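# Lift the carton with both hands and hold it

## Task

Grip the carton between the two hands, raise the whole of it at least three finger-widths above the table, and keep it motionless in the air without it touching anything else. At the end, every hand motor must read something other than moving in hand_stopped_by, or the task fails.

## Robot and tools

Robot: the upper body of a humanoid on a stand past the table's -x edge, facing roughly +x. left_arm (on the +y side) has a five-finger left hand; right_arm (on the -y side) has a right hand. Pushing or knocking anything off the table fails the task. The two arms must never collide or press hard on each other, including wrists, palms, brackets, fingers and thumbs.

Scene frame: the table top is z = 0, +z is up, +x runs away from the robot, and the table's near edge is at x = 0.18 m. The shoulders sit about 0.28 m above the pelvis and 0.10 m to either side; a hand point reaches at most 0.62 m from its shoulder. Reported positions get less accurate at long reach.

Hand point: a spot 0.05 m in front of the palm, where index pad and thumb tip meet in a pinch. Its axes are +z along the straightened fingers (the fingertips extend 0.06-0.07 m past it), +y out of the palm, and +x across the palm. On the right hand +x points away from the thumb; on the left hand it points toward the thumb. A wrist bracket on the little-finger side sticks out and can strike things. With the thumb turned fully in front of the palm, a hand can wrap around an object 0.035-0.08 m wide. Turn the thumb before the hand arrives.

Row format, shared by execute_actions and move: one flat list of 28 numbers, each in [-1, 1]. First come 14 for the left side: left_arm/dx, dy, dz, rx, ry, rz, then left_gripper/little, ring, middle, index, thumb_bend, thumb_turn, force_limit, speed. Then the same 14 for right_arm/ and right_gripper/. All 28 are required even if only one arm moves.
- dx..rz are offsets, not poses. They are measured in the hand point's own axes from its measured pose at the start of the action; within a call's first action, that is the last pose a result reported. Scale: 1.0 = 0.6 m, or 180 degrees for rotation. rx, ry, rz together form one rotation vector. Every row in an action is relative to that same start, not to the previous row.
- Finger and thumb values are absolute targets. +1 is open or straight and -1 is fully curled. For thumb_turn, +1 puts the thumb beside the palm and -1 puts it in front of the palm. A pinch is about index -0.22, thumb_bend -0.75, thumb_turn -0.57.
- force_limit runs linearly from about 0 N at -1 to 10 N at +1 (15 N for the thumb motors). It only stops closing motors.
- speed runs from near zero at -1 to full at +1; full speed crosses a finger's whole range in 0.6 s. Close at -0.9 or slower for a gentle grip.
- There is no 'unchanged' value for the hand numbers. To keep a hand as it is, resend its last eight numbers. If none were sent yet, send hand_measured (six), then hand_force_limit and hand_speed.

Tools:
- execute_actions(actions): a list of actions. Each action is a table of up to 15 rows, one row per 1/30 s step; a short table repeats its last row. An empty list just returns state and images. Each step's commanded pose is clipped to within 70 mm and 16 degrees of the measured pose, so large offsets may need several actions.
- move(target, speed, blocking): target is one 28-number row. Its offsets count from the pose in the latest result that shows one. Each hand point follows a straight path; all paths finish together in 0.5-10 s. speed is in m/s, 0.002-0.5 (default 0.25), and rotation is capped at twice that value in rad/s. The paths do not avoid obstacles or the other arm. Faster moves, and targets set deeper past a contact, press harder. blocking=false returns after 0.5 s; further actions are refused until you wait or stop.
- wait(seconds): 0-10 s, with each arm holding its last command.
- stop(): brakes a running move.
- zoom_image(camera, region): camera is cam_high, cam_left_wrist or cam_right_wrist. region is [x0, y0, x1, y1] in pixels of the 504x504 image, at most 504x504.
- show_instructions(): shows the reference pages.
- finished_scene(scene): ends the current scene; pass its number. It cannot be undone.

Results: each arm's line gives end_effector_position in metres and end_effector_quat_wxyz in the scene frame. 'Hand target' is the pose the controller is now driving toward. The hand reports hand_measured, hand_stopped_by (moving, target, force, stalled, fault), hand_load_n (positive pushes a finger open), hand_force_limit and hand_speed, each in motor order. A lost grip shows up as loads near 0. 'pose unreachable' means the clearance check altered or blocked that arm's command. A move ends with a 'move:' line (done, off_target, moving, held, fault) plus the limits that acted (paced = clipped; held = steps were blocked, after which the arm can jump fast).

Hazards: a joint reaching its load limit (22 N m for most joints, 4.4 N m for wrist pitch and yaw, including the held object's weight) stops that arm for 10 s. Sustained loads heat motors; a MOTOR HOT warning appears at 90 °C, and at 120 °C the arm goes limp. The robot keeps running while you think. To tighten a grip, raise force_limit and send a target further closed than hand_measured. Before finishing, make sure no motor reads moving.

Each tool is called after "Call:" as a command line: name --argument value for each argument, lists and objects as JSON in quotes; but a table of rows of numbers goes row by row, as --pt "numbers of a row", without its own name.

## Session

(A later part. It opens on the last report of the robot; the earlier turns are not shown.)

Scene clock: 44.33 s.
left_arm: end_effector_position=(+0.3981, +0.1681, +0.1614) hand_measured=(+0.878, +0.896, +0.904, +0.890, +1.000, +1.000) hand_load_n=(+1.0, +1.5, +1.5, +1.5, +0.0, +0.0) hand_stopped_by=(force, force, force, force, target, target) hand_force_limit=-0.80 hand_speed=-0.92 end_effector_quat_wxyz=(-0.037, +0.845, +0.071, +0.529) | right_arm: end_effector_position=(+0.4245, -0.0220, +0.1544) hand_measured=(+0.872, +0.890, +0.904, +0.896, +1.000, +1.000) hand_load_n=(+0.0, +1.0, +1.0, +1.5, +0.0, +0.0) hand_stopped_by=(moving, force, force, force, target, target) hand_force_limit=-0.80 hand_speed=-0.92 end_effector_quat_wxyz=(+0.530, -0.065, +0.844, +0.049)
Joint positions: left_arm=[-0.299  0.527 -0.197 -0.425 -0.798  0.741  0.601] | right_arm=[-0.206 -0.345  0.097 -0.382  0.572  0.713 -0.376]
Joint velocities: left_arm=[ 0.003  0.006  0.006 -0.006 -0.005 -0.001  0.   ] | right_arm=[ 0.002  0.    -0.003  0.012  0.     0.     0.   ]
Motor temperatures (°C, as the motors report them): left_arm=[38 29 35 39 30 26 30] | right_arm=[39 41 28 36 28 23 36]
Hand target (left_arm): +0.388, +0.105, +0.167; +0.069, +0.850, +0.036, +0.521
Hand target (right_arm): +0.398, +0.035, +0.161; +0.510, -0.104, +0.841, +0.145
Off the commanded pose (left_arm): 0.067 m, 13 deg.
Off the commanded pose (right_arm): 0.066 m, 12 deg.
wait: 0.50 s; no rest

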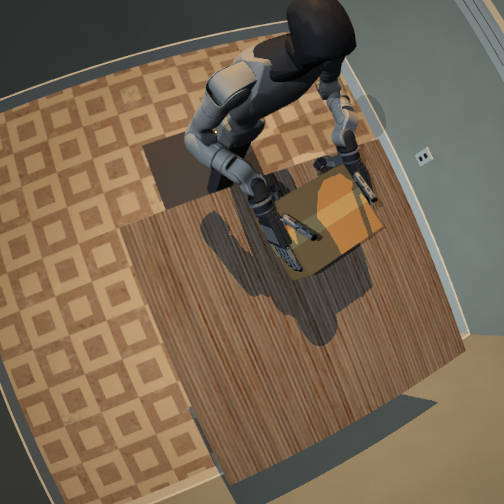

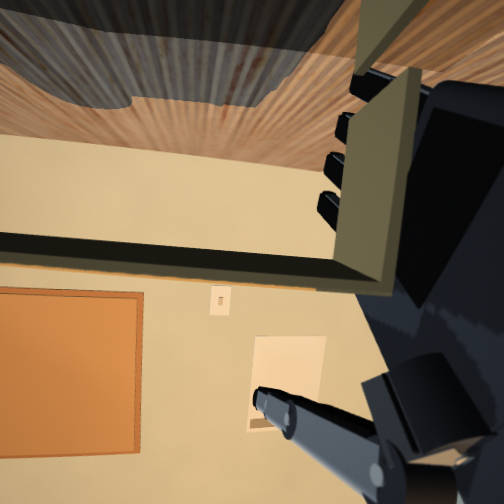

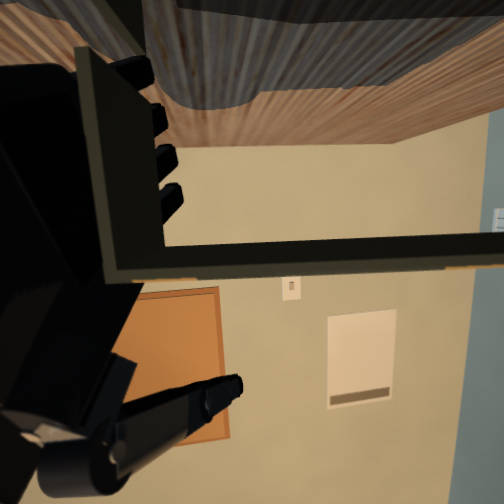

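Call:
execute_actions --actions '[[[-0.0085,0.109,-0.0264,-0.0702,-0.009,-0.016,0.7,0.7,0.7,0.7,1,1,-0.8,-0.92,0.0035,0.108,-0.0224,-0.0658,0.005,0.013,0.7,0.7,0.7,0.7,1,1,-0.8,-0.92],[-0.0064,0.109,-0.0267,-0.0704,-0.008,-0.016,0.7,0.7,0.7,0.7,1,1,-0.8,-0.92,0.0014,0.108,-0.0227,-0.0659,0.004,0.013,0.7,0.7,0.7,0.7,1,1,-0.8,-0.92],[-0.0043,0.109,-0.0271,-0.0706,-0.0074,-0.016,0.7,0.7,0.7,0.7,1,1,-0.8,-0.92,-0.0007,0.108,-0.0231,-0.066,0.0034,0.013,0.7,0.7,0.7,0.7,1,1,-0.8,-0.92],[-0.0022,0.109,-0.0275,-0.0708,-0.0065,-0.016,0.7,0.7,0.7,0.7,1,1,-0.8,-0.92,-0.0028,0.108,-0.0235,-0.0661,0.0025,0.013,0.7,0.7,0.7,0.7,1,1,-0.8,-0.92],[-0.0002,0.109,-0.0278,-0.071,-0.0057,-0.016,0.7,0.7,0.7,0.7,1,1,-0.8,-0.92,-0.0048,0.108,-0.0238,-0.0662,0.0017,0.013,0.7,0.7,0.7,0.7,1,1,-0.8,-0.92],[0.0019,0.109,-0.0282,-0.0712,-0.0048,-0.016,0.7,0.7,0.7,0.7,1,1,-0.8,-0.92,-0.0069,0.108,-0.0242,-0.0663,0.0008,0.013,0.7,0.7,0.7,0.7,1,1,-0.8,-0.92],[0.004,0.109,-0.0286,-0.0714,-0.0039,-0.016,0.7,0.7,0.7,0.7,1,1,-0.8,-0.92,-0.009,0.108,-0.0246,-0.0664,-0.0001,0.013,0.7,0.7,0.7,0.7,1,1,-0.8,-0.92],[0.006,0.109,-0.0289,-0.0716,-0.0031,-0.016,0.7,0.7,0.7,0.7,1,1,-0.8,-0.92,-0.011,0.108,-0.0249,-0.0665,-0.0009,0.013,0.7,0.7,0.7,0.7,1,1,-0.8,-0.92],[0.0081,0.109,-0.0293,-0.0718,-0.0022,-0.016,0.7,0.7,0.7,0.7,1,1,-0.8,-0.92,-0.0131,0.108,-0.0253,-0.0666,-0.0018,0.013,0.7,0.7,0.7,0.7,1,1,-0.8,-0.92],[0.0102,0.109,-0.0297,-0.072,-0.0013,-0.016,0.7,0.7,0.7,0.7,1,1,-0.8,-0.92,-0.0152,0.108,-0.0257,-0.0667,-0.0027,0.013,0.7,0.7,0.7,0.7,1,1,-0.8,-0.92],[0.0122,0.109,-0.03,-0.0722,-0.0005,-0.016,0.7,0.7,0.7,0.7,1,1,-0.8,-0.92,-0.0172,0.108,-0.026,-0.0668,-0.0035,0.013,0.7,0.7,0.7,0.7,1,1,-0.8,-0.92],[0.0143,0.109,-0.0304,-0.0724,0.0004,-0.016,0.7,0.7,0.7,0.7,1,1,-0.8,-0.92,-0.0193,0.108,-0.0264,-0.0669,-0.0044,0.013,0.7,0.7,0.7,0.7,1,1,-0.8,-0.92],[0.0164,0.109,-0.0308,-0.0726,0.0013,-0.016,0.7,0.7,0.7,0.7,1,1,-0.8,-0.92,-0.0214,0.108,-0.0268,-0.067,-0.0053,0.013,0.7,0.7,0.7,0.7,1,1,-0.8,-0.92],[0.018,0.109,-0.0311,-0.0728,0.002,-0.016,0.7,0.7,0.7,0.7,1,1,-0.8,-0.92,-0.0235,0.108,-0.0271,-0.067,-0.006,0.013,0.7,0.7,0.7,0.7,1,1,-0.8,-0.92]]]'

Call:
wait --seconds 0.3

Scene clock: 45.80 s.
left_arm: end_effector_position=(+0.3985, +0.1681, +0.1614) hand_measured=(+0.878, +0.896, +0.904, +0.890, +1.000, +1.000) hand_load_n=(+0.5, +1.5, +1.5, +1.5, +0.0, +0.0) hand_stopped_by=(force, force, force, force, target, target) hand_force_limit=-0.80 hand_speed=-0.92 end_effector_quat_wxyz=(-0.038, +0.847, +0.068, +0.527) | right_arm: end_effector_position=(+0.4237, -0.0217, +0.1542) hand_measured=(+0.860, +0.890, +0.904, +0.896, +1.000, +1.000) hand_load_n=(+0.5, +1.0, +1.5, +3.0, +0.0, +0.0) hand_stopped_by=(force, force, force, force, target, target) hand_force_limit=-0.80 hand_speed=-0.92 end_effector_quat_wxyz=(+0.528, -0.069, +0.845, +0.047)
Joint positions: left_arm=[-0.305  0.529 -0.193 -0.425 -0.8    0.756  0.598] | right_arm=[-0.207 -0.347  0.095 -0.39   0.571  0.73  -0.376]
Joint velocities: left_arm=[-0.028 -0.005  0.005 -0.003 -0.014  0.051 -0.019] | right_arm=[-0.017  0.005 -0.017 -0.017 -0.008  0.086  0.   ]
Motor temperatures (°C, as the motors report them): left_arm=[38 29 35 39 30 26 31] | right_arm=[39 41 29 36 28 23 38]
Hand target (left_arm): +0.392, +0.106, +0.183; +0.072, +0.840, +0.031, +0.537
Hand target (right_arm): +0.402, +0.036, +0.177; +0.527, -0.106, +0.830, +0.149
Off the commanded pose (left_arm): 0.069 m, 13 deg.
Off the commanded pose (right_arm): 0.068 m, 12 deg.

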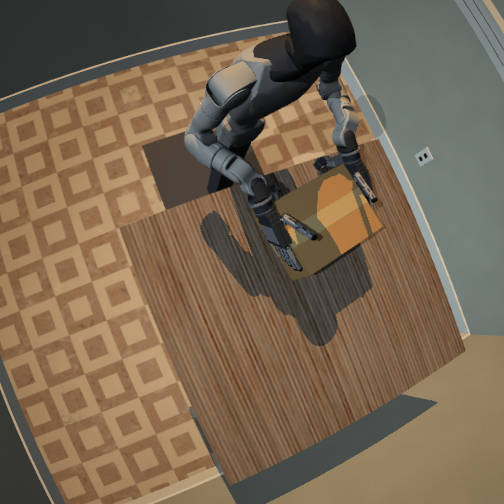

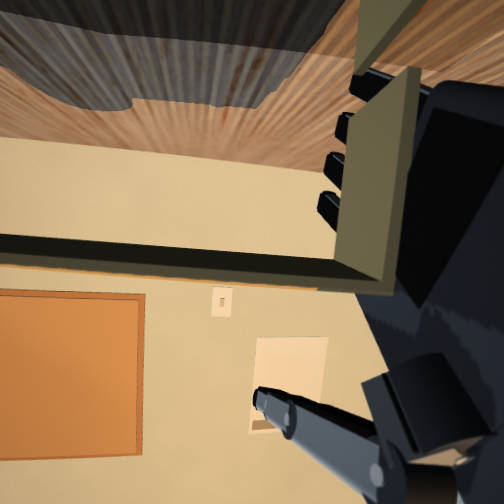

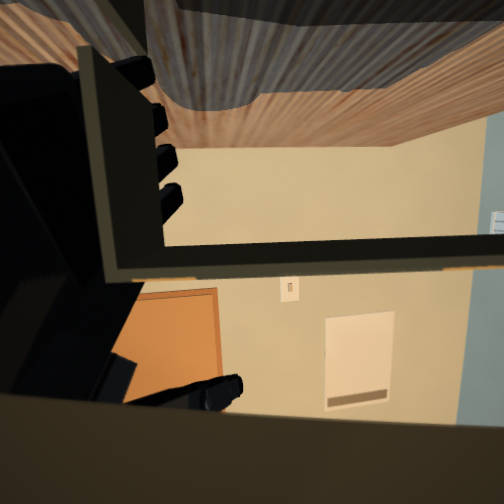

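Scene clock: 46.10 s.
left_arm: end_effector_position=(+0.3985, +0.1681, +0.1614) hand_measured=(+0.878, +0.896, +0.904, +0.890, +1.000, +1.000) hand_load_n=(+0.5, +1.5, +1.5, +2.0, +0.0, +0.0) hand_stopped_by=(force, force, force, force, target, target) hand_force_limit=-0.80 hand_speed=-0.92 end_effector_quat_wxyz=(-0.038, +0.847, +0.068, +0.526) | right_arm: end_effector_position=(+0.4236, -0.0216, +0.1542) hand_measured=(+0.860, +0.890, +0.904, +0.896, +1.000, +1.000) hand_load_n=(+0.5, +1.0, +2.0, +3.5, +0.0, +0.0) hand_stopped_by=(force, force, force, force, target, target) hand_force_limit=-0.80 hand_speed=-0.92 end_effector_quat_wxyz=(+0.528, -0.070, +0.845, +0.047)
Joint positions: left_arm=[-0.306  0.529 -0.192 -0.425 -0.8    0.758  0.597] | right_arm=[-0.208 -0.347  0.094 -0.392  0.571  0.734 -0.376]
Joint velocities: left_arm=[-0.009  0.002  0.005 -0.005  0.009  0.     0.   ] | right_arm=[ 0.003  0.021  0.    -0.014 -0.011  0.     0.   ]
Motor temperatures (°C, as the motors report them): left_arm=[38 29 35 39 30 26 32] | right_arm=[39 41 29 36 28 23 38]
Hand target (left_arm): +0.392, +0.106, +0.183; +0.072, +0.840, +0.031, +0.537
Hand target (right_arm): +0.402, +0.036, +0.177; +0.527, -0.106, +0.830, +0.149
Off the commanded pose (left_arm): 0.069 m, 13 deg.
Off the commanded pose (right_arm): 0.068 m, 12 deg.
wait: 0.30 s; at rest by 0.17 s

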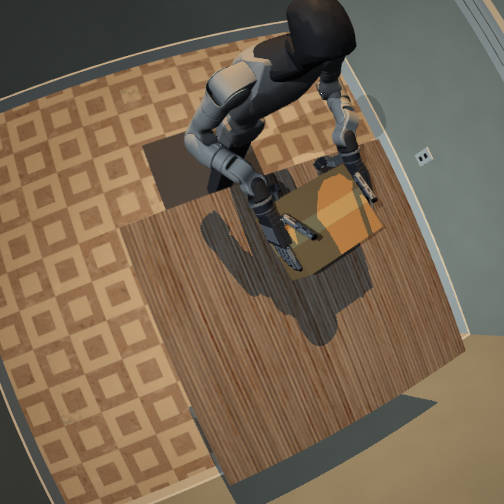

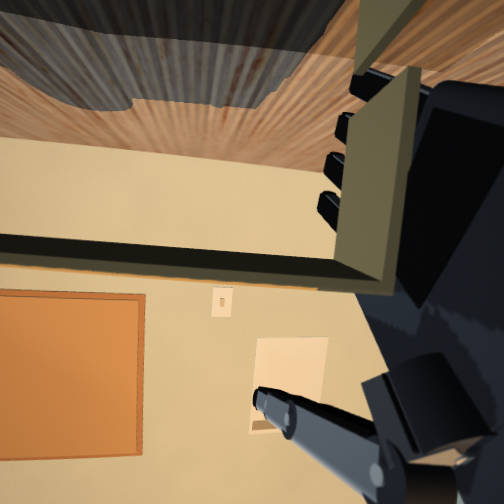

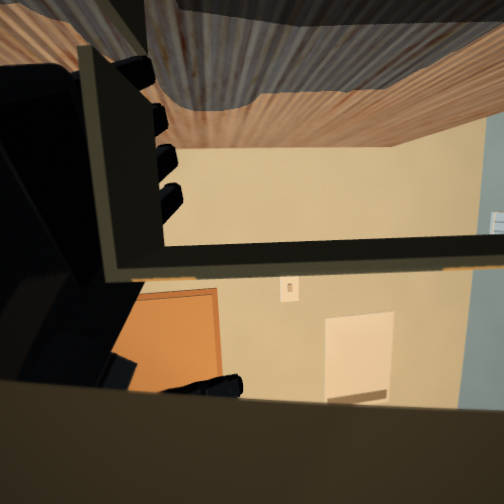

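Call:
execute_actions --actions '[[[0.019,0.109,-0.0319,-0.0723,0.004,-0.018,0.7,0.7,0.7,0.7,1,1,-0.8,-0.92,-0.0255,0.1075,-0.0262,-0.0663,-0.0075,0.017,0.7,0.7,0.7,0.7,1,1,-0.8,-0.92],[0.020,0.1088,-0.0321,-0.0723,0.0042,-0.0182,0.7,0.7,0.7,0.7,1,1,-0.8,-0.92,-0.0265,0.1074,-0.0264,-0.0663,-0.0077,0.0174,0.7,0.7,0.7,0.7,1,1,-0.8,-0.92],[0.021,0.1086,-0.0323,-0.0723,0.0044,-0.0184,0.7,0.7,0.7,0.7,1,1,-0.8,-0.92,-0.0275,0.1073,-0.0266,-0.0663,-0.0079,0.0178,0.7,0.7,0.7,0.7,1,1,-0.8,-0.92],[0.022,0.1084,-0.0325,-0.0723,0.0046,-0.0186,0.7,0.7,0.7,0.7,1,1,-0.8,-0.92,-0.0285,0.1072,-0.0268,-0.0663,-0.0081,0.0182,0.7,0.7,0.7,0.7,1,1,-0.8,-0.92],[0.023,0.1082,-0.0327,-0.0723,0.0048,-0.0188,0.7,0.7,0.7,0.7,1,1,-0.8,-0.92,-0.0295,0.1071,-0.027,-0.0663,-0.0083,0.0186,0.7,0.7,0.7,0.7,1,1,-0.8,-0.92],[0.024,0.108,-0.0329,-0.0723,0.005,-0.019,0.7,0.7,0.7,0.7,1,1,-0.8,-0.92,-0.0305,0.107,-0.0272,-0.0663,-0.0085,0.019,0.7,0.7,0.7,0.7,1,1,-0.8,-0.92],[0.025,0.1078,-0.0331,-0.0723,0.0052,-0.0192,0.7,0.7,0.7,0.7,1,1,-0.8,-0.92,-0.0315,0.1069,-0.0274,-0.0663,-0.0087,0.0193,0.7,0.7,0.7,0.7,1,1,-0.8,-0.92],[0.026,0.1076,-0.0333,-0.0723,0.0054,-0.0194,0.7,0.7,0.7,0.7,1,1,-0.8,-0.92,-0.0325,0.1068,-0.0276,-0.0663,-0.0089,0.0196,0.7,0.7,0.7,0.7,1,1,-0.8,-0.92],[0.027,0.1074,-0.0335,-0.0723,0.0056,-0.0196,0.7,0.7,0.7,0.7,1,1,-0.8,-0.92,-0.0335,0.1067,-0.0278,-0.0663,-0.0091,0.02,0.7,0.7,0.7,0.7,1,1,-0.8,-0.92],[0.028,0.1072,-0.0337,-0.0723,0.0058,-0.0198,0.7,0.7,0.7,0.7,1,1,-0.8,-0.92,-0.0345,0.1066,-0.028,-0.0663,-0.0093,0.02,0.7,0.7,0.7,0.7,1,1,-0.8,-0.92],[0.029,0.107,-0.0339,-0.0723,0.006,-0.02,0.7,0.7,0.7,0.7,1,1,-0.8,-0.92,-0.0355,0.1065,-0.0282,-0.0663,-0.0095,0.02,0.7,0.7,0.7,0.7,1,1,-0.8,-0.92],[0.030,0.107,-0.0341,-0.0723,0.006,-0.02,0.7,0.7,0.7,0.7,1,1,-0.8,-0.92,-0.0365,0.1065,-0.0284,-0.0663,-0.0095,0.02,0.7,0.7,0.7,0.7,1,1,-0.8,-0.92]]]'

Call:
wait --seconds 0.2

Scene clock: 47.23 s.
left_arm: end_effector_position=(+0.4031, +0.1702, +0.1769) hand_measured=(+0.878, +0.896, +0.904, +0.890, +1.000, +1.000) hand_load_n=(+3.5, +3.0, +1.5, +0.5, +0.0, +0.0) hand_stopped_by=(force, force, force, force, target, target) hand_force_limit=-0.80 hand_speed=-0.92 end_effector_quat_wxyz=(-0.031, +0.838, +0.074, +0.540) | right_arm: end_effector_position=(+0.4282, -0.0205, +0.1701) hand_measured=(+0.860, +0.892, +0.904, +0.896, +1.000, +1.000) hand_load_n=(+5.0, +3.0, +1.5, +1.0, +0.0, +0.0) hand_stopped_by=(force, force, force, force, target, target) hand_force_limit=-0.80 hand_speed=-0.92 end_effector_quat_wxyz=(+0.541, -0.061, +0.837, +0.053)
Joint positions: left_arm=[-0.326  0.526 -0.16  -0.443 -0.82   0.771  0.599] | right_arm=[-0.228 -0.336  0.07  -0.423  0.586  0.756 -0.389]
Joint velocities: left_arm=[-0.058  0.005  0.051 -0.037 -0.017  0.     0.013] | right_arm=[-0.051  0.003 -0.025 -0.034  0.     0.    -0.013]
Motor temperatures (°C, as the motors report them): left_arm=[38 29 35 40 30 26 33] | right_arm=[39 41 29 37 28 23 39]
Hand target (left_arm): +0.393, +0.107, +0.190; +0.074, +0.838, +0.034, +0.540
Hand target (right_arm): +0.403, +0.036, +0.184; +0.528, -0.100, +0.829, +0.152
Off the commanded pose (left_arm): 0.068 m, 13 deg.
Off the commanded pose (right_arm): 0.065 m, 12 deg.

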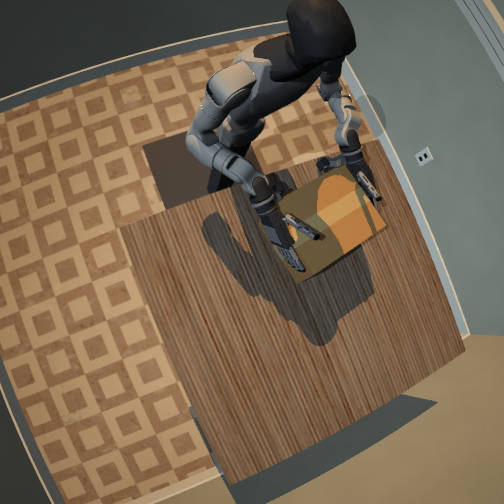

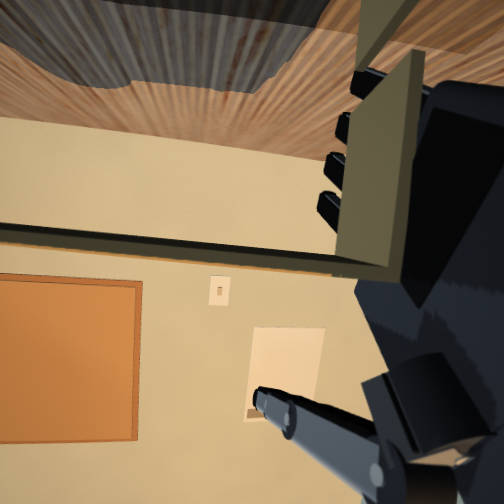

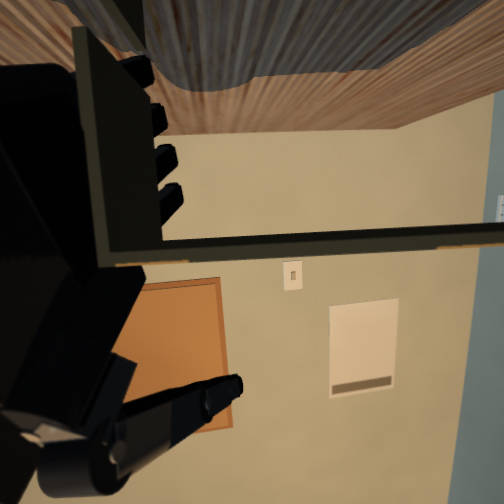

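Scene clock: 47.43 s.
left_arm: end_effector_position=(+0.4033, +0.1702, +0.1777) hand_measured=(+0.878, +0.896, +0.904, +0.890, +1.000, +1.000) hand_load_n=(+3.5, +3.0, +1.0, +0.0, +0.0, +0.0) hand_stopped_by=(force, force, force, force, target, target) hand_force_limit=-0.80 hand_speed=-0.92 end_effector_quat_wxyz=(-0.031, +0.838, +0.075, +0.540) | right_arm: end_effector_position=(+0.4285, -0.0205, +0.1709) hand_measured=(+0.860, +0.892, +0.904, +0.896, +1.000, +1.000) hand_load_n=(+4.5, +2.5, +1.5, +1.0, +0.0, +0.0) hand_stopped_by=(force, force, force, force, target, target) hand_force_limit=-0.80 hand_speed=-0.92 end_effector_quat_wxyz=(+0.541, -0.061, +0.837, +0.053)
Joint positions: left_arm=[-0.328  0.525 -0.159 -0.445 -0.822  0.772  0.6  ] | right_arm=[-0.23  -0.336  0.069 -0.424  0.586  0.758 -0.39 ]
Joint velocities: left_arm=[-0.011  0.017 -0.006 -0.005  0.017  0.     0.   ] | right_arm=[ 0.    -0.015  0.008 -0.002  0.008  0.     0.   ]
Motor temperatures (°C, as the motors report them): left_arm=[38 29 35 40 30 26 33] | right_arm=[39 41 29 37 28 23 40]
Hand target (left_arm): +0.393, +0.107, +0.190; +0.074, +0.838, +0.034, +0.540
Hand target (right_arm): +0.403, +0.036, +0.184; +0.528, -0.100, +0.829, +0.152
Off the commanded pose (left_arm): 0.068 m, 13 deg.
Off the commanded pose (right_arm): 0.065 m, 12 deg.
wait: 0.20 s; at rest by 0.17 s

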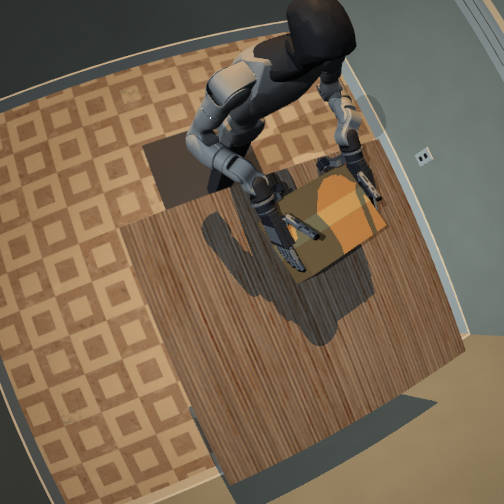

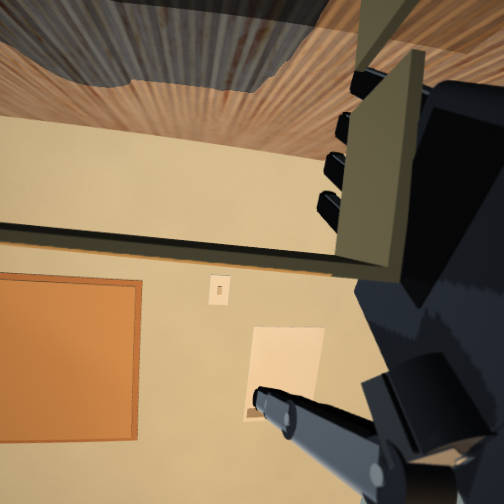

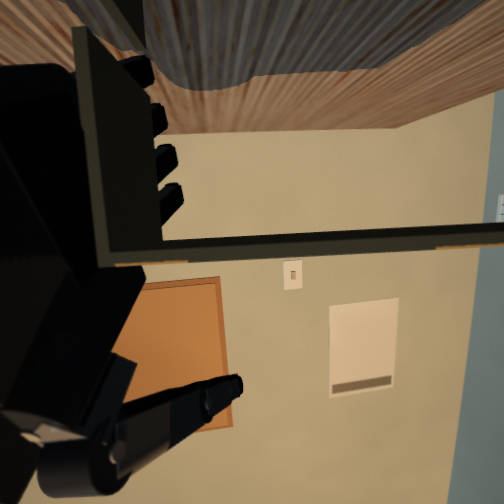

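Call:
execute_actions --actions '[[[0.001,0.109,-0.030,-0.0695,-0.004,-0.0125,0.69,0.69,0.69,0.69,1,1,-0.75,-0.9,-0.007,0.1065,-0.0235,-0.0657,0.0005,0.0137,0.69,0.69,0.69,0.69,1,1,-0.75,-0.9],[0.001,0.109,-0.030,-0.0687,-0.004,-0.012,0.69,0.69,0.69,0.69,1,1,-0.75,-0.9,-0.007,0.107,-0.0235,-0.0651,0.0005,0.0134,0.69,0.69,0.69,0.69,1,1,-0.75,-0.9],[0.001,0.109,-0.030,-0.0679,-0.004,-0.0117,0.68,0.68,0.68,0.68,1,1,-0.75,-0.9,-0.007,0.1075,-0.0235,-0.0645,0.0005,0.0131,0.68,0.68,0.68,0.68,1,1,-0.75,-0.9],[0.001,0.109,-0.030,-0.0671,-0.004,-0.0114,0.68,0.68,0.68,0.68,1,1,-0.75,-0.9,-0.007,0.108,-0.0235,-0.064,0.0005,0.0128,0.68,0.68,0.68,0.68,1,1,-0.75,-0.9],[0.001,0.109,-0.030,-0.0663,-0.004,-0.011,0.67,0.67,0.67,0.67,1,1,-0.75,-0.9,-0.007,0.108,-0.0235,-0.0635,0.0005,0.0125,0.67,0.67,0.67,0.67,1,1,-0.75,-0.9],[0.001,0.109,-0.030,-0.0655,-0.004,-0.0107,0.67,0.67,0.67,0.67,1,1,-0.75,-0.9,-0.007,0.108,-0.0235,-0.063,0.0005,0.0122,0.67,0.67,0.67,0.67,1,1,-0.75,-0.9],[0.001,0.109,-0.030,-0.0647,-0.004,-0.0104,0.66,0.66,0.66,0.66,1,1,-0.75,-0.9,-0.007,0.108,-0.0235,-0.0624,0.0005,0.012,0.66,0.66,0.66,0.66,1,1,-0.75,-0.9],[0.001,0.109,-0.030,-0.064,-0.004,-0.01,0.66,0.66,0.66,0.66,1,1,-0.75,-0.9,-0.007,0.108,-0.0235,-0.0618,0.0005,0.012,0.66,0.66,0.66,0.66,1,1,-0.75,-0.9],[0.001,0.109,-0.030,-0.063,-0.004,-0.01,0.65,0.65,0.65,0.65,1,1,-0.75,-0.9,-0.007,0.108,-0.0235,-0.061,0.0005,0.012,0.65,0.65,0.65,0.65,1,1,-0.75,-0.9],[0.001,0.109,-0.030,-0.063,-0.004,-0.01,0.65,0.65,0.65,0.65,1,1,-0.75,-0.9,-0.007,0.108,-0.0235,-0.061,0.0005,0.012,0.65,0.65,0.65,0.65,1,1,-0.75,-0.9],[0.001,0.109,-0.030,-0.063,-0.004,-0.01,0.64,0.64,0.64,0.64,1,1,-0.75,-0.9,-0.007,0.108,-0.0235,-0.061,0.0005,0.012,0.64,0.64,0.64,0.64,1,1,-0.75,-0.9],[0.001,0.109,-0.030,-0.063,-0.004,-0.01,0.64,0.64,0.64,0.64,1,1,-0.75,-0.9,-0.007,0.108,-0.0235,-0.061,0.0005,0.012,0.64,0.64,0.64,0.64,1,1,-0.75,-0.9],[0.001,0.109,-0.030,-0.063,-0.004,-0.01,0.63,0.63,0.63,0.63,1,1,-0.75,-0.9,-0.007,0.108,-0.0235,-0.061,0.0005,0.012,0.63,0.63,0.63,0.63,1,1,-0.75,-0.9]]]'

Call:
zoom_image --camera "cam_high" --region '[230, 130, 400, 300]'

Scene clock: 49.33 s.
left_arm: end_effector_position=(+0.4022, +0.1714, +0.1778) hand_measured=(+0.862, +0.886, +0.890, +0.866, +1.000, +1.000) hand_load_n=(+1.5, +0.5, +0.5, +2.5, +0.0, +0.0) hand_stopped_by=(force, moving, moving, force, target, target) hand_force_limit=-0.75 hand_speed=-0.90 end_effector_quat_wxyz=(-0.042, +0.838, +0.079, +0.538) | right_arm: end_effector_position=(+0.4279, -0.0196, +0.1712) hand_measured=(+0.856, +0.880, +0.890, +0.880, +1.000, +1.000) hand_load_n=(+1.0, +1.0, +1.5, +1.0, +0.0, +0.0) hand_stopped_by=(force, force, force, moving, target, target) hand_force_limit=-0.75 hand_speed=-0.90 end_effector_quat_wxyz=(+0.542, -0.058, +0.837, +0.048)
Joint positions: left_arm=[-0.328  0.516 -0.162 -0.463 -0.822  0.791  0.639] | right_arm=[-0.23  -0.329  0.078 -0.435  0.586  0.764 -0.415]
Joint velocities: left_arm=[-0.006 -0.025 -0.002 -0.003 -0.014  0.014  0.038] | right_arm=[-0.005  0.003  0.008 -0.012  0.009  0.    -0.026]
Motor temperatures (°C, as the motors report them): left_arm=[39 29 35 41 30 27 35] | right_arm=[40 41 29 38 28 24 42]
Hand target (left_arm): +0.393, +0.107, +0.190; +0.061, +0.839, +0.035, +0.540
Hand target (right_arm): +0.404, +0.037, +0.184; +0.531, -0.098, +0.830, +0.143
Off the commanded pose (left_arm): 0.069 m, 13 deg.
Off the commanded pose (right_arm): 0.065 m, 12 deg.

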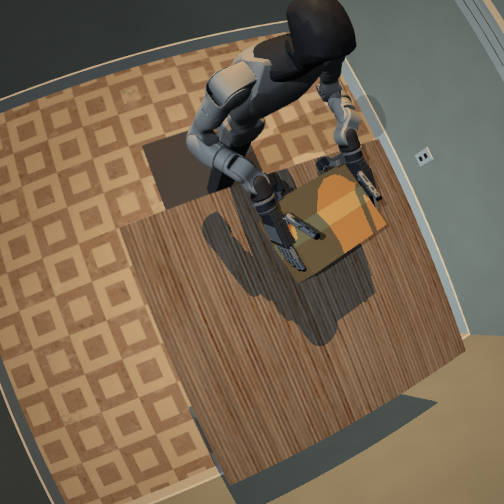

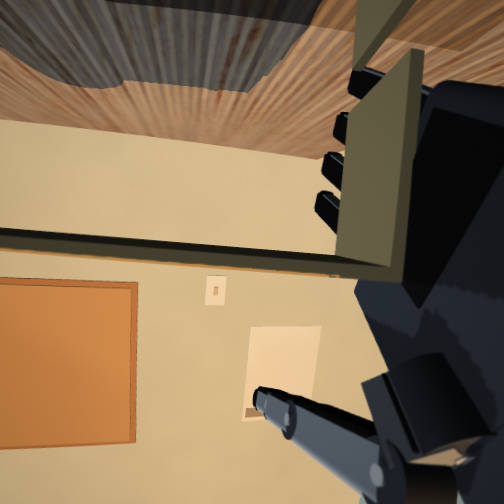

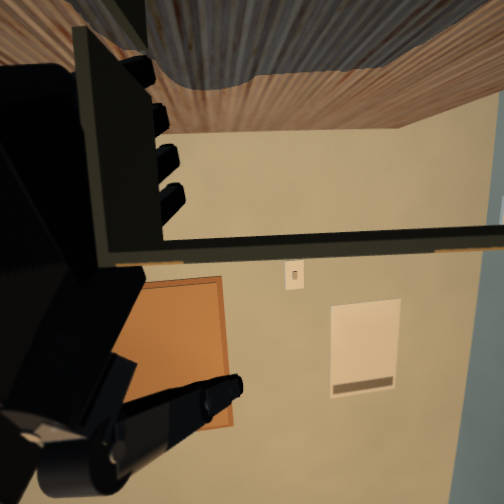

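Region (230, 130, 400, 300) of cam_high's 504x504 image, scaled by 2.965, with more detail than that image has.

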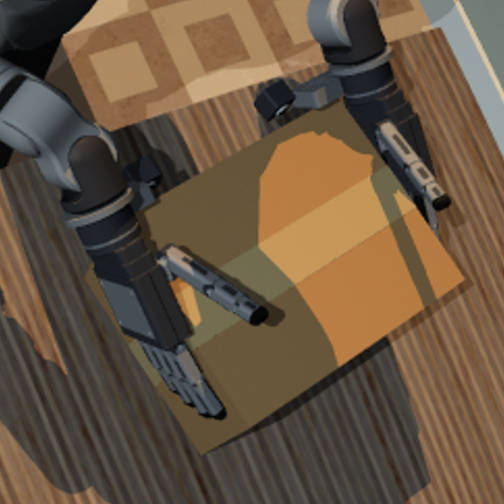

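Call:
execute_actions --actions '[[[0.003,0.110,-0.0315,-0.0703,-0.004,-0.012,0.63,0.63,0.63,0.63,1,1,-0.75,-0.9,-0.0085,0.107,-0.0245,-0.065,0.0015,0.0125,0.63,0.63,0.63,0.63,1,1,-0.75,-0.9],[0.0046,0.110,-0.032,-0.0703,-0.0045,-0.012,0.63,0.63,0.63,0.63,1,1,-0.75,-0.9,-0.0101,0.107,-0.025,-0.065,0.002,0.0125,0.63,0.63,0.63,0.63,1,1,-0.75,-0.9],[0.0062,0.110,-0.0324,-0.0703,-0.005,-0.012,0.63,0.63,0.63,0.63,1,1,-0.75,-0.9,-0.0117,0.107,-0.0254,-0.065,0.0025,0.0125,0.63,0.63,0.63,0.63,1,1,-0.75,-0.9],[0.0078,0.110,-0.0328,-0.0703,-0.0055,-0.012,0.63,0.63,0.63,0.63,1,1,-0.75,-0.9,-0.0133,0.107,-0.0258,-0.065,0.003,0.0125,0.63,0.63,0.63,0.63,1,1,-0.75,-0.9],[0.0094,0.110,-0.0332,-0.0703,-0.006,-0.012,0.63,0.63,0.63,0.63,1,1,-0.75,-0.9,-0.0149,0.107,-0.0262,-0.065,0.0035,0.0125,0.63,0.63,0.63,0.63,1,1,-0.75,-0.9],[0.011,0.110,-0.0336,-0.0703,-0.0065,-0.012,0.63,0.63,0.63,0.63,1,1,-0.75,-0.9,-0.0165,0.107,-0.0266,-0.065,0.004,0.0125,0.63,0.63,0.63,0.63,1,1,-0.75,-0.9],[0.0126,0.110,-0.034,-0.0703,-0.007,-0.012,0.63,0.63,0.63,0.63,1,1,-0.75,-0.9,-0.0181,0.107,-0.027,-0.065,0.0045,0.0125,0.63,0.63,0.63,0.63,1,1,-0.75,-0.9],[0.0142,0.110,-0.0344,-0.0703,-0.0075,-0.012,0.63,0.63,0.63,0.63,1,1,-0.75,-0.9,-0.0197,0.107,-0.0274,-0.065,0.005,0.0125,0.63,0.63,0.63,0.63,1,1,-0.75,-0.9],[0.0158,0.110,-0.0348,-0.0703,-0.008,-0.012,0.63,0.63,0.63,0.63,1,1,-0.75,-0.9,-0.0213,0.107,-0.0278,-0.065,0.0055,0.0125,0.63,0.63,0.63,0.63,1,1,-0.75,-0.9],[0.0174,0.110,-0.0352,-0.0703,-0.0085,-0.012,0.63,0.63,0.63,0.63,1,1,-0.75,-0.9,-0.0229,0.107,-0.0282,-0.065,0.006,0.0125,0.63,0.63,0.63,0.63,1,1,-0.75,-0.9],[0.019,0.110,-0.0356,-0.0703,-0.009,-0.012,0.63,0.63,0.63,0.63,1,1,-0.75,-0.9,-0.0245,0.107,-0.0286,-0.065,0.0065,0.0125,0.63,0.63,0.63,0.63,1,1,-0.75,-0.9],[0.0206,0.110,-0.036,-0.0703,-0.0095,-0.012,0.63,0.63,0.63,0.63,1,1,-0.75,-0.9,-0.0261,0.107,-0.029,-0.065,0.007,0.0125,0.63,0.63,0.63,0.63,1,1,-0.75,-0.9],[0.0222,0.110,-0.0364,-0.0703,-0.01,-0.012,0.63,0.63,0.63,0.63,1,1,-0.75,-0.9,-0.0277,0.107,-0.0294,-0.065,0.0075,0.0125,0.63,0.63,0.63,0.63,1,1,-0.75,-0.9],[0.0238,0.110,-0.0368,-0.0703,-0.01,-0.012,0.63,0.63,0.63,0.63,1,1,-0.75,-0.9,-0.0293,0.107,-0.0298,-0.065,0.0075,0.0125,0.63,0.63,0.63,0.63,1,1,-0.75,-0.9]]]'

Call:
wait --seconds 0.2

Scene clock: 50.50 s.
left_arm: end_effector_position=(+0.4046, +0.1722, +0.1904) hand_measured=(+0.862, +0.876, +0.886, +0.866, +1.000, +1.000) hand_load_n=(+0.0, +1.5, +0.5, +1.0, +0.0, +0.0) hand_stopped_by=(force, force, force, force, target, target) hand_force_limit=-0.75 hand_speed=-0.90 end_effector_quat_wxyz=(-0.042, +0.842, +0.082, +0.532) | right_arm: end_effector_position=(+0.4299, -0.0180, +0.1842) hand_measured=(+0.856, +0.880, +0.890, +0.876, +1.000, +1.000) hand_load_n=(+0.5, +0.5, +0.5, +1.5, +0.0, +0.0) hand_stopped_by=(force, force, force, force, target, target) hand_force_limit=-0.75 hand_speed=-0.90 end_effector_quat_wxyz=(+0.536, -0.060, +0.841, +0.046)
Joint positions: left_arm=[-0.38   0.511 -0.112 -0.498 -0.903  0.898  0.701] | right_arm=[-0.279 -0.327  0.035 -0.493  0.64   0.89  -0.46 ]
Joint velocities: left_arm=[-0.112 -0.038  0.107 -0.061 -0.213  0.234  0.137] | right_arm=[-0.117  0.025 -0.127 -0.097  0.11   0.266 -0.085]
Motor temperatures (°C, as the motors report them): left_arm=[40 29 35 41 30 27 36] | right_arm=[41 41 29 38 28 24 44]
Hand target (left_arm): +0.395, +0.108, +0.204; +0.062, +0.844, +0.035, +0.532
Hand target (right_arm): +0.405, +0.039, +0.198; +0.523, -0.102, +0.834, +0.143
Off the commanded pose (left_arm): 0.069 m, 13 deg.
Off the commanded pose (right_arm): 0.065 m, 12 deg.

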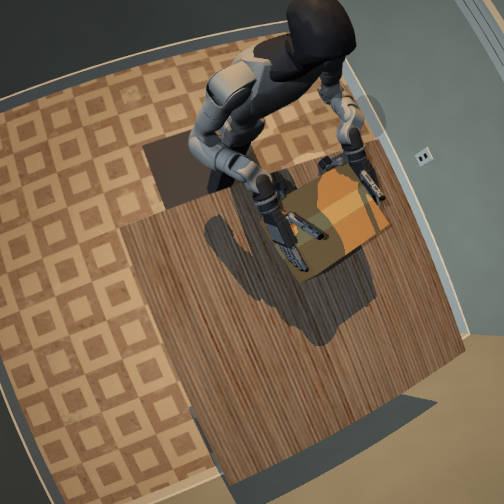

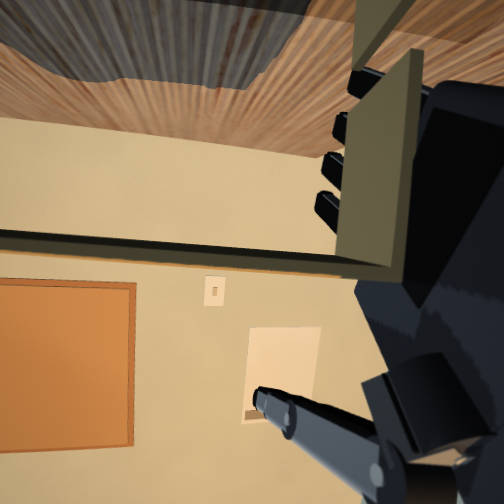

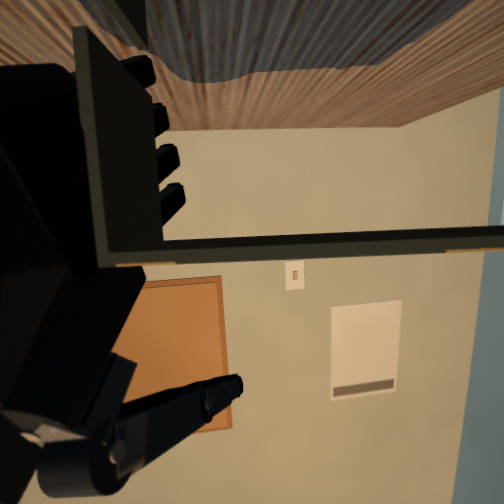

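Scene clock: 50.70 s.
left_arm: end_effector_position=(+0.4051, +0.1722, +0.1923) hand_measured=(+0.862, +0.876, +0.886, +0.866, +1.000, +1.000) hand_load_n=(+0.0, +1.0, +0.0, +0.5, +0.0, +0.0) hand_stopped_by=(force, force, force, force, target, target) hand_force_limit=-0.75 hand_speed=-0.90 end_effector_quat_wxyz=(-0.042, +0.842, +0.082, +0.532) | right_arm: end_effector_position=(+0.4304, -0.0180, +0.1859) hand_measured=(+0.856, +0.880, +0.890, +0.876, +1.000, +1.000) hand_load_n=(+0.5, +0.0, +0.5, +1.0, +0.0, +0.0) hand_stopped_by=(force, force, force, force, target, target) hand_force_limit=-0.75 hand_speed=-0.90 end_effector_quat_wxyz=(+0.536, -0.060, +0.841, +0.046)
Joint positions: left_arm=[-0.387  0.508 -0.106 -0.502 -0.911  0.91   0.708] | right_arm=[-0.285 -0.325  0.029 -0.499  0.644  0.903 -0.464]
Joint velocities: left_arm=[ 0.    -0.012 -0.006 -0.002 -0.005  0.021  0.007] | right_arm=[ 0.003  0.011  0.009  0.     0.006  0.018 -0.004]
Motor temperatures (°C, as the motors report them): left_arm=[40 29 35 41 30 27 36] | right_arm=[41 41 29 38 28 24 44]
Hand target (left_arm): +0.395, +0.108, +0.204; +0.062, +0.844, +0.035, +0.532
Hand target (right_arm): +0.405, +0.039, +0.198; +0.523, -0.102, +0.834, +0.143
Off the commanded pose (left_arm): 0.069 m, 13 deg.
Off the commanded pose (right_arm): 0.064 m, 12 deg.
wait: 0.20 s; no rest

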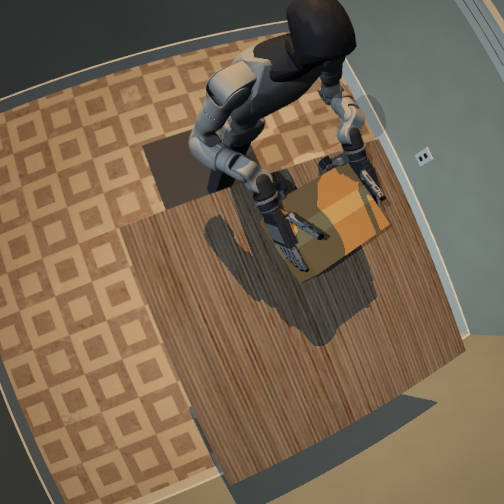

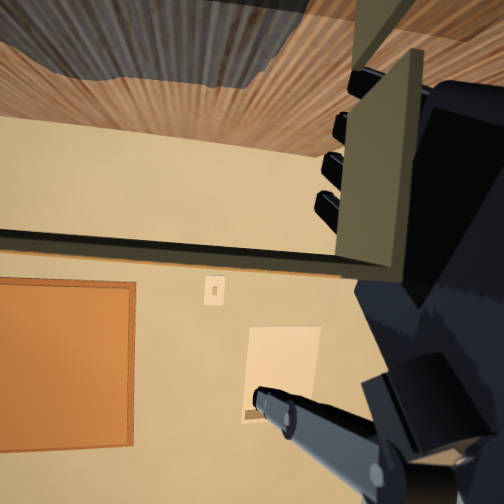

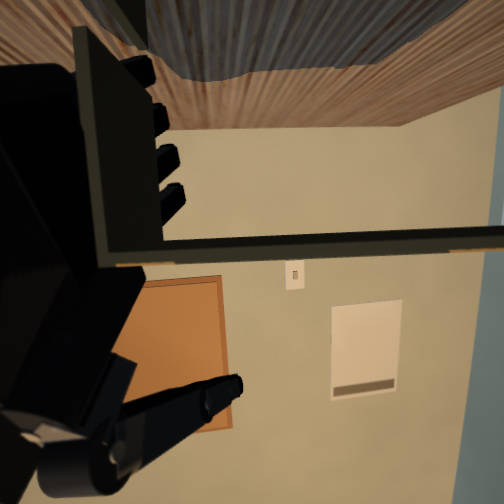

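Call:
execute_actions --actions '[[[0.0006,0.109,-0.0312,-0.072,-0.0054,-0.011,0.63,0.63,0.63,0.63,1,1,-0.75,-0.9,-0.0059,0.1046,-0.0238,-0.066,0.003,0.014,0.63,0.63,0.63,0.63,1,1,-0.75,-0.9],[0.0024,0.109,-0.0317,-0.0722,-0.0054,-0.011,0.63,0.63,0.63,0.63,1,1,-0.75,-0.9,-0.0077,0.1046,-0.0243,-0.0664,0.003,0.014,0.63,0.63,0.63,0.63,1,1,-0.75,-0.9],[0.0052,0.109,-0.0324,-0.0724,-0.0054,-0.011,0.63,0.63,0.63,0.63,1,1,-0.75,-0.9,-0.0105,0.1046,-0.025,-0.0666,0.003,0.014,0.63,0.63,0.63,0.63,1,1,-0.75,-0.9],[0.0083,0.109,-0.0333,-0.0726,-0.0054,-0.011,0.63,0.63,0.63,0.63,1,1,-0.75,-0.9,-0.0136,0.1046,-0.0259,-0.0668,0.003,0.014,0.63,0.63,0.63,0.63,1,1,-0.75,-0.9],[0.012,0.109,-0.0342,-0.0728,-0.0054,-0.011,0.63,0.63,0.63,0.63,1,1,-0.75,-0.9,-0.0173,0.1046,-0.0268,-0.067,0.003,0.014,0.63,0.63,0.63,0.63,1,1,-0.75,-0.9],[0.0161,0.109,-0.0353,-0.073,-0.0054,-0.011,0.63,0.63,0.63,0.63,1,1,-0.75,-0.9,-0.0214,0.1046,-0.0279,-0.0672,0.003,0.014,0.63,0.63,0.63,0.63,1,1,-0.75,-0.9],[0.0202,0.109,-0.0364,-0.0732,-0.0054,-0.011,0.63,0.63,0.63,0.63,1,1,-0.75,-0.9,-0.0255,0.1046,-0.029,-0.0674,0.003,0.014,0.63,0.63,0.63,0.63,1,1,-0.75,-0.9],[0.0247,0.109,-0.0376,-0.0734,-0.0054,-0.011,0.63,0.63,0.63,0.63,1,1,-0.75,-0.9,-0.03,0.1046,-0.0302,-0.0676,0.003,0.014,0.63,0.63,0.63,0.63,1,1,-0.75,-0.9],[0.0288,0.109,-0.0387,-0.0736,-0.0054,-0.011,0.63,0.63,0.63,0.63,1,1,-0.75,-0.9,-0.0341,0.1046,-0.0313,-0.0678,0.003,0.014,0.63,0.63,0.63,0.63,1,1,-0.75,-0.9],[0.0329,0.109,-0.0398,-0.0738,-0.0054,-0.011,0.63,0.63,0.63,0.63,1,1,-0.75,-0.9,-0.0382,0.1046,-0.0324,-0.068,0.003,0.014,0.63,0.63,0.63,0.63,1,1,-0.75,-0.9],[0.0366,0.109,-0.0407,-0.074,-0.0054,-0.011,0.63,0.63,0.63,0.63,1,1,-0.75,-0.9,-0.0419,0.1046,-0.0333,-0.0682,0.003,0.014,0.63,0.63,0.63,0.63,1,1,-0.75,-0.9],[0.0397,0.109,-0.0416,-0.0741,-0.0054,-0.011,0.63,0.63,0.63,0.63,1,1,-0.75,-0.9,-0.045,0.1046,-0.0342,-0.0683,0.003,0.014,0.63,0.63,0.63,0.63,1,1,-0.75,-0.9],[0.0425,0.109,-0.0423,-0.0742,-0.0054,-0.011,0.63,0.63,0.63,0.63,1,1,-0.75,-0.9,-0.0478,0.1046,-0.0349,-0.0684,0.003,0.014,0.63,0.63,0.63,0.63,1,1,-0.75,-0.9],[0.0443,0.109,-0.0428,-0.0743,-0.0054,-0.011,0.63,0.63,0.63,0.63,1,1,-0.75,-0.9,-0.0496,0.1046,-0.0354,-0.0685,0.003,0.014,0.63,0.63,0.63,0.63,1,1,-0.75,-0.9],[0.0452,0.109,-0.043,-0.0743,-0.0054,-0.011,0.63,0.63,0.63,0.63,1,1,-0.75,-0.9,-0.0505,0.1046,-0.0356,-0.0685,0.003,0.014,0.63,0.63,0.63,0.63,1,1,-0.75,-0.9]]]'

Call:
wait --seconds 0.2

Scene clock: 52.20 s.
left_arm: end_effector_position=(+0.4115, +0.1735, +0.2204) hand_measured=(+0.862, +0.876, +0.886, +0.866, +1.000, +1.000) hand_load_n=(+2.0, +2.5, +0.0, +0.0, +0.0, +0.0) hand_stopped_by=(force, force, force, force, target, target) hand_force_limit=-0.75 hand_speed=-0.90 end_effector_quat_wxyz=(-0.035, +0.839, +0.087, +0.537) | right_arm: end_effector_position=(+0.4359, -0.0171, +0.2121) hand_measured=(+0.856, +0.880, +0.890, +0.876, +1.000, +1.000) hand_load_n=(+1.5, +1.0, +0.5, +1.0, +0.0, +0.0) hand_stopped_by=(force, force, force, force, target, target) hand_force_limit=-0.75 hand_speed=-0.90 end_effector_quat_wxyz=(+0.539, -0.057, +0.839, +0.050)
Joint positions: left_arm=[-0.484  0.491 -0.014 -0.531 -1.034  1.047  0.79 ] | right_arm=[-0.374 -0.306 -0.061 -0.563  0.719  1.067 -0.513]
Joint velocities: left_arm=[-0.242 -0.08   0.201 -0.041 -0.281  0.291  0.23 ] | right_arm=[-0.224  0.078 -0.233 -0.137  0.156  0.377 -0.13 ]
Motor temperatures (°C, as the motors report them): left_arm=[40 30 35 42 30 28 37] | right_arm=[42 41 29 39 29 25 45]
Hand target (left_arm): +0.400, +0.110, +0.232; +0.067, +0.842, +0.034, +0.534
Hand target (right_arm): +0.409, +0.040, +0.225; +0.524, -0.105, +0.832, +0.147
Off the commanded pose (left_arm): 0.068 m, 13 deg.
Off the commanded pose (right_arm): 0.064 m, 12 deg.

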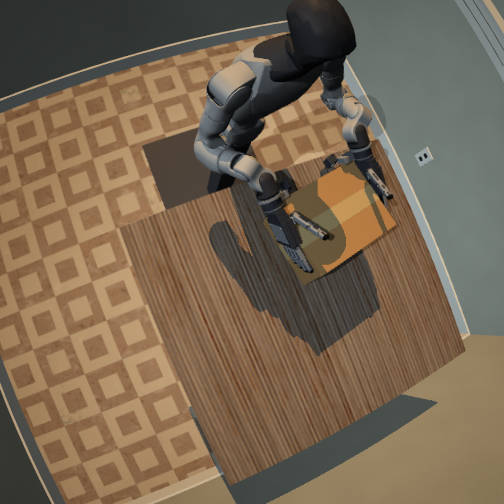

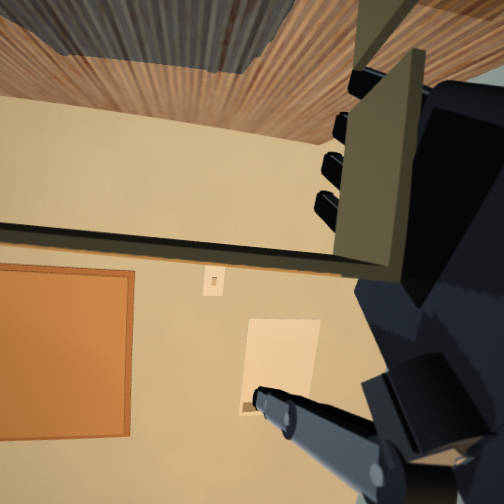

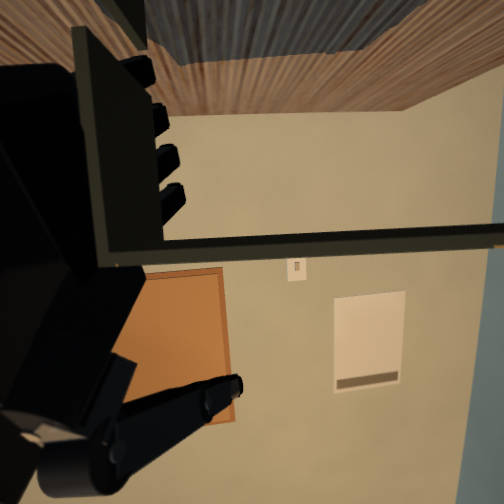

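Scene clock: 52.40 s.
left_arm: end_effector_position=(+0.4120, +0.1736, +0.2232) hand_measured=(+0.862, +0.876, +0.886, +0.866, +1.000, +1.000) hand_load_n=(+2.0, +1.5, +0.0, +0.0, +0.0, +0.0) hand_stopped_by=(force, force, force, force, target, target) hand_force_limit=-0.75 hand_speed=-0.90 end_effector_quat_wxyz=(-0.034, +0.839, +0.088, +0.536) | right_arm: end_effector_position=(+0.4364, -0.0170, +0.2143) hand_measured=(+0.856, +0.880, +0.890, +0.876, +1.000, +1.000) hand_load_n=(+1.0, +0.5, +0.5, +0.5, +0.0, +0.0) hand_stopped_by=(force, force, force, force, target, target) hand_force_limit=-0.75 hand_speed=-0.90 end_effector_quat_wxyz=(+0.538, -0.057, +0.839, +0.049)
Joint positions: left_arm=[-0.497  0.485 -0.002 -0.533 -1.05   1.068  0.804] | right_arm=[-0.387 -0.3   -0.074 -0.569  0.728  1.093 -0.521]
Joint velocities: left_arm=[ 0.014  0.002 -0.009  0.002 -0.006  0.026  0.006] | right_arm=[ 0.     0.005  0.005 -0.005  0.     0.026 -0.004]
Motor temperatures (°C, as the motors report them): left_arm=[40 30 35 42 30 28 38] | right_arm=[42 41 29 39 29 25 45]
Hand target (left_arm): +0.400, +0.110, +0.232; +0.067, +0.842, +0.034, +0.534
Hand target (right_arm): +0.409, +0.040, +0.225; +0.524, -0.105, +0.832, +0.147
Off the commanded pose (left_arm): 0.068 m, 13 deg.
Off the commanded pose (right_arm): 0.064 m, 12 deg.
wait: 0.20 s; no rest

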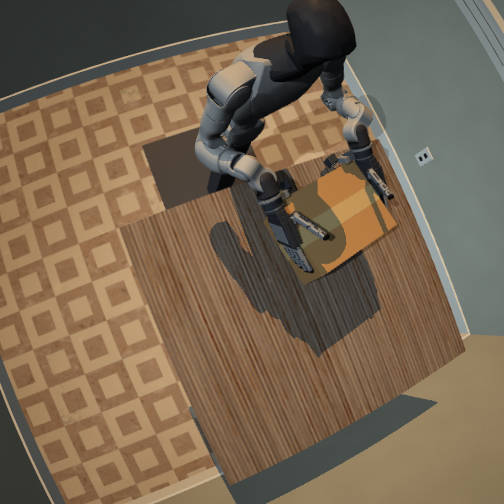

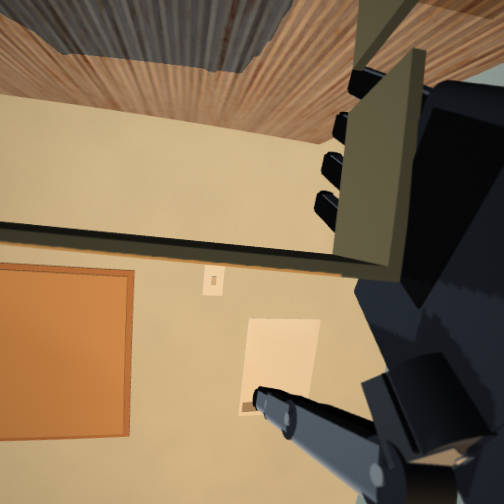

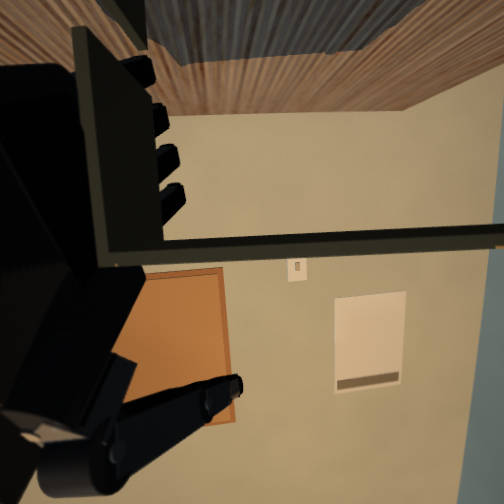

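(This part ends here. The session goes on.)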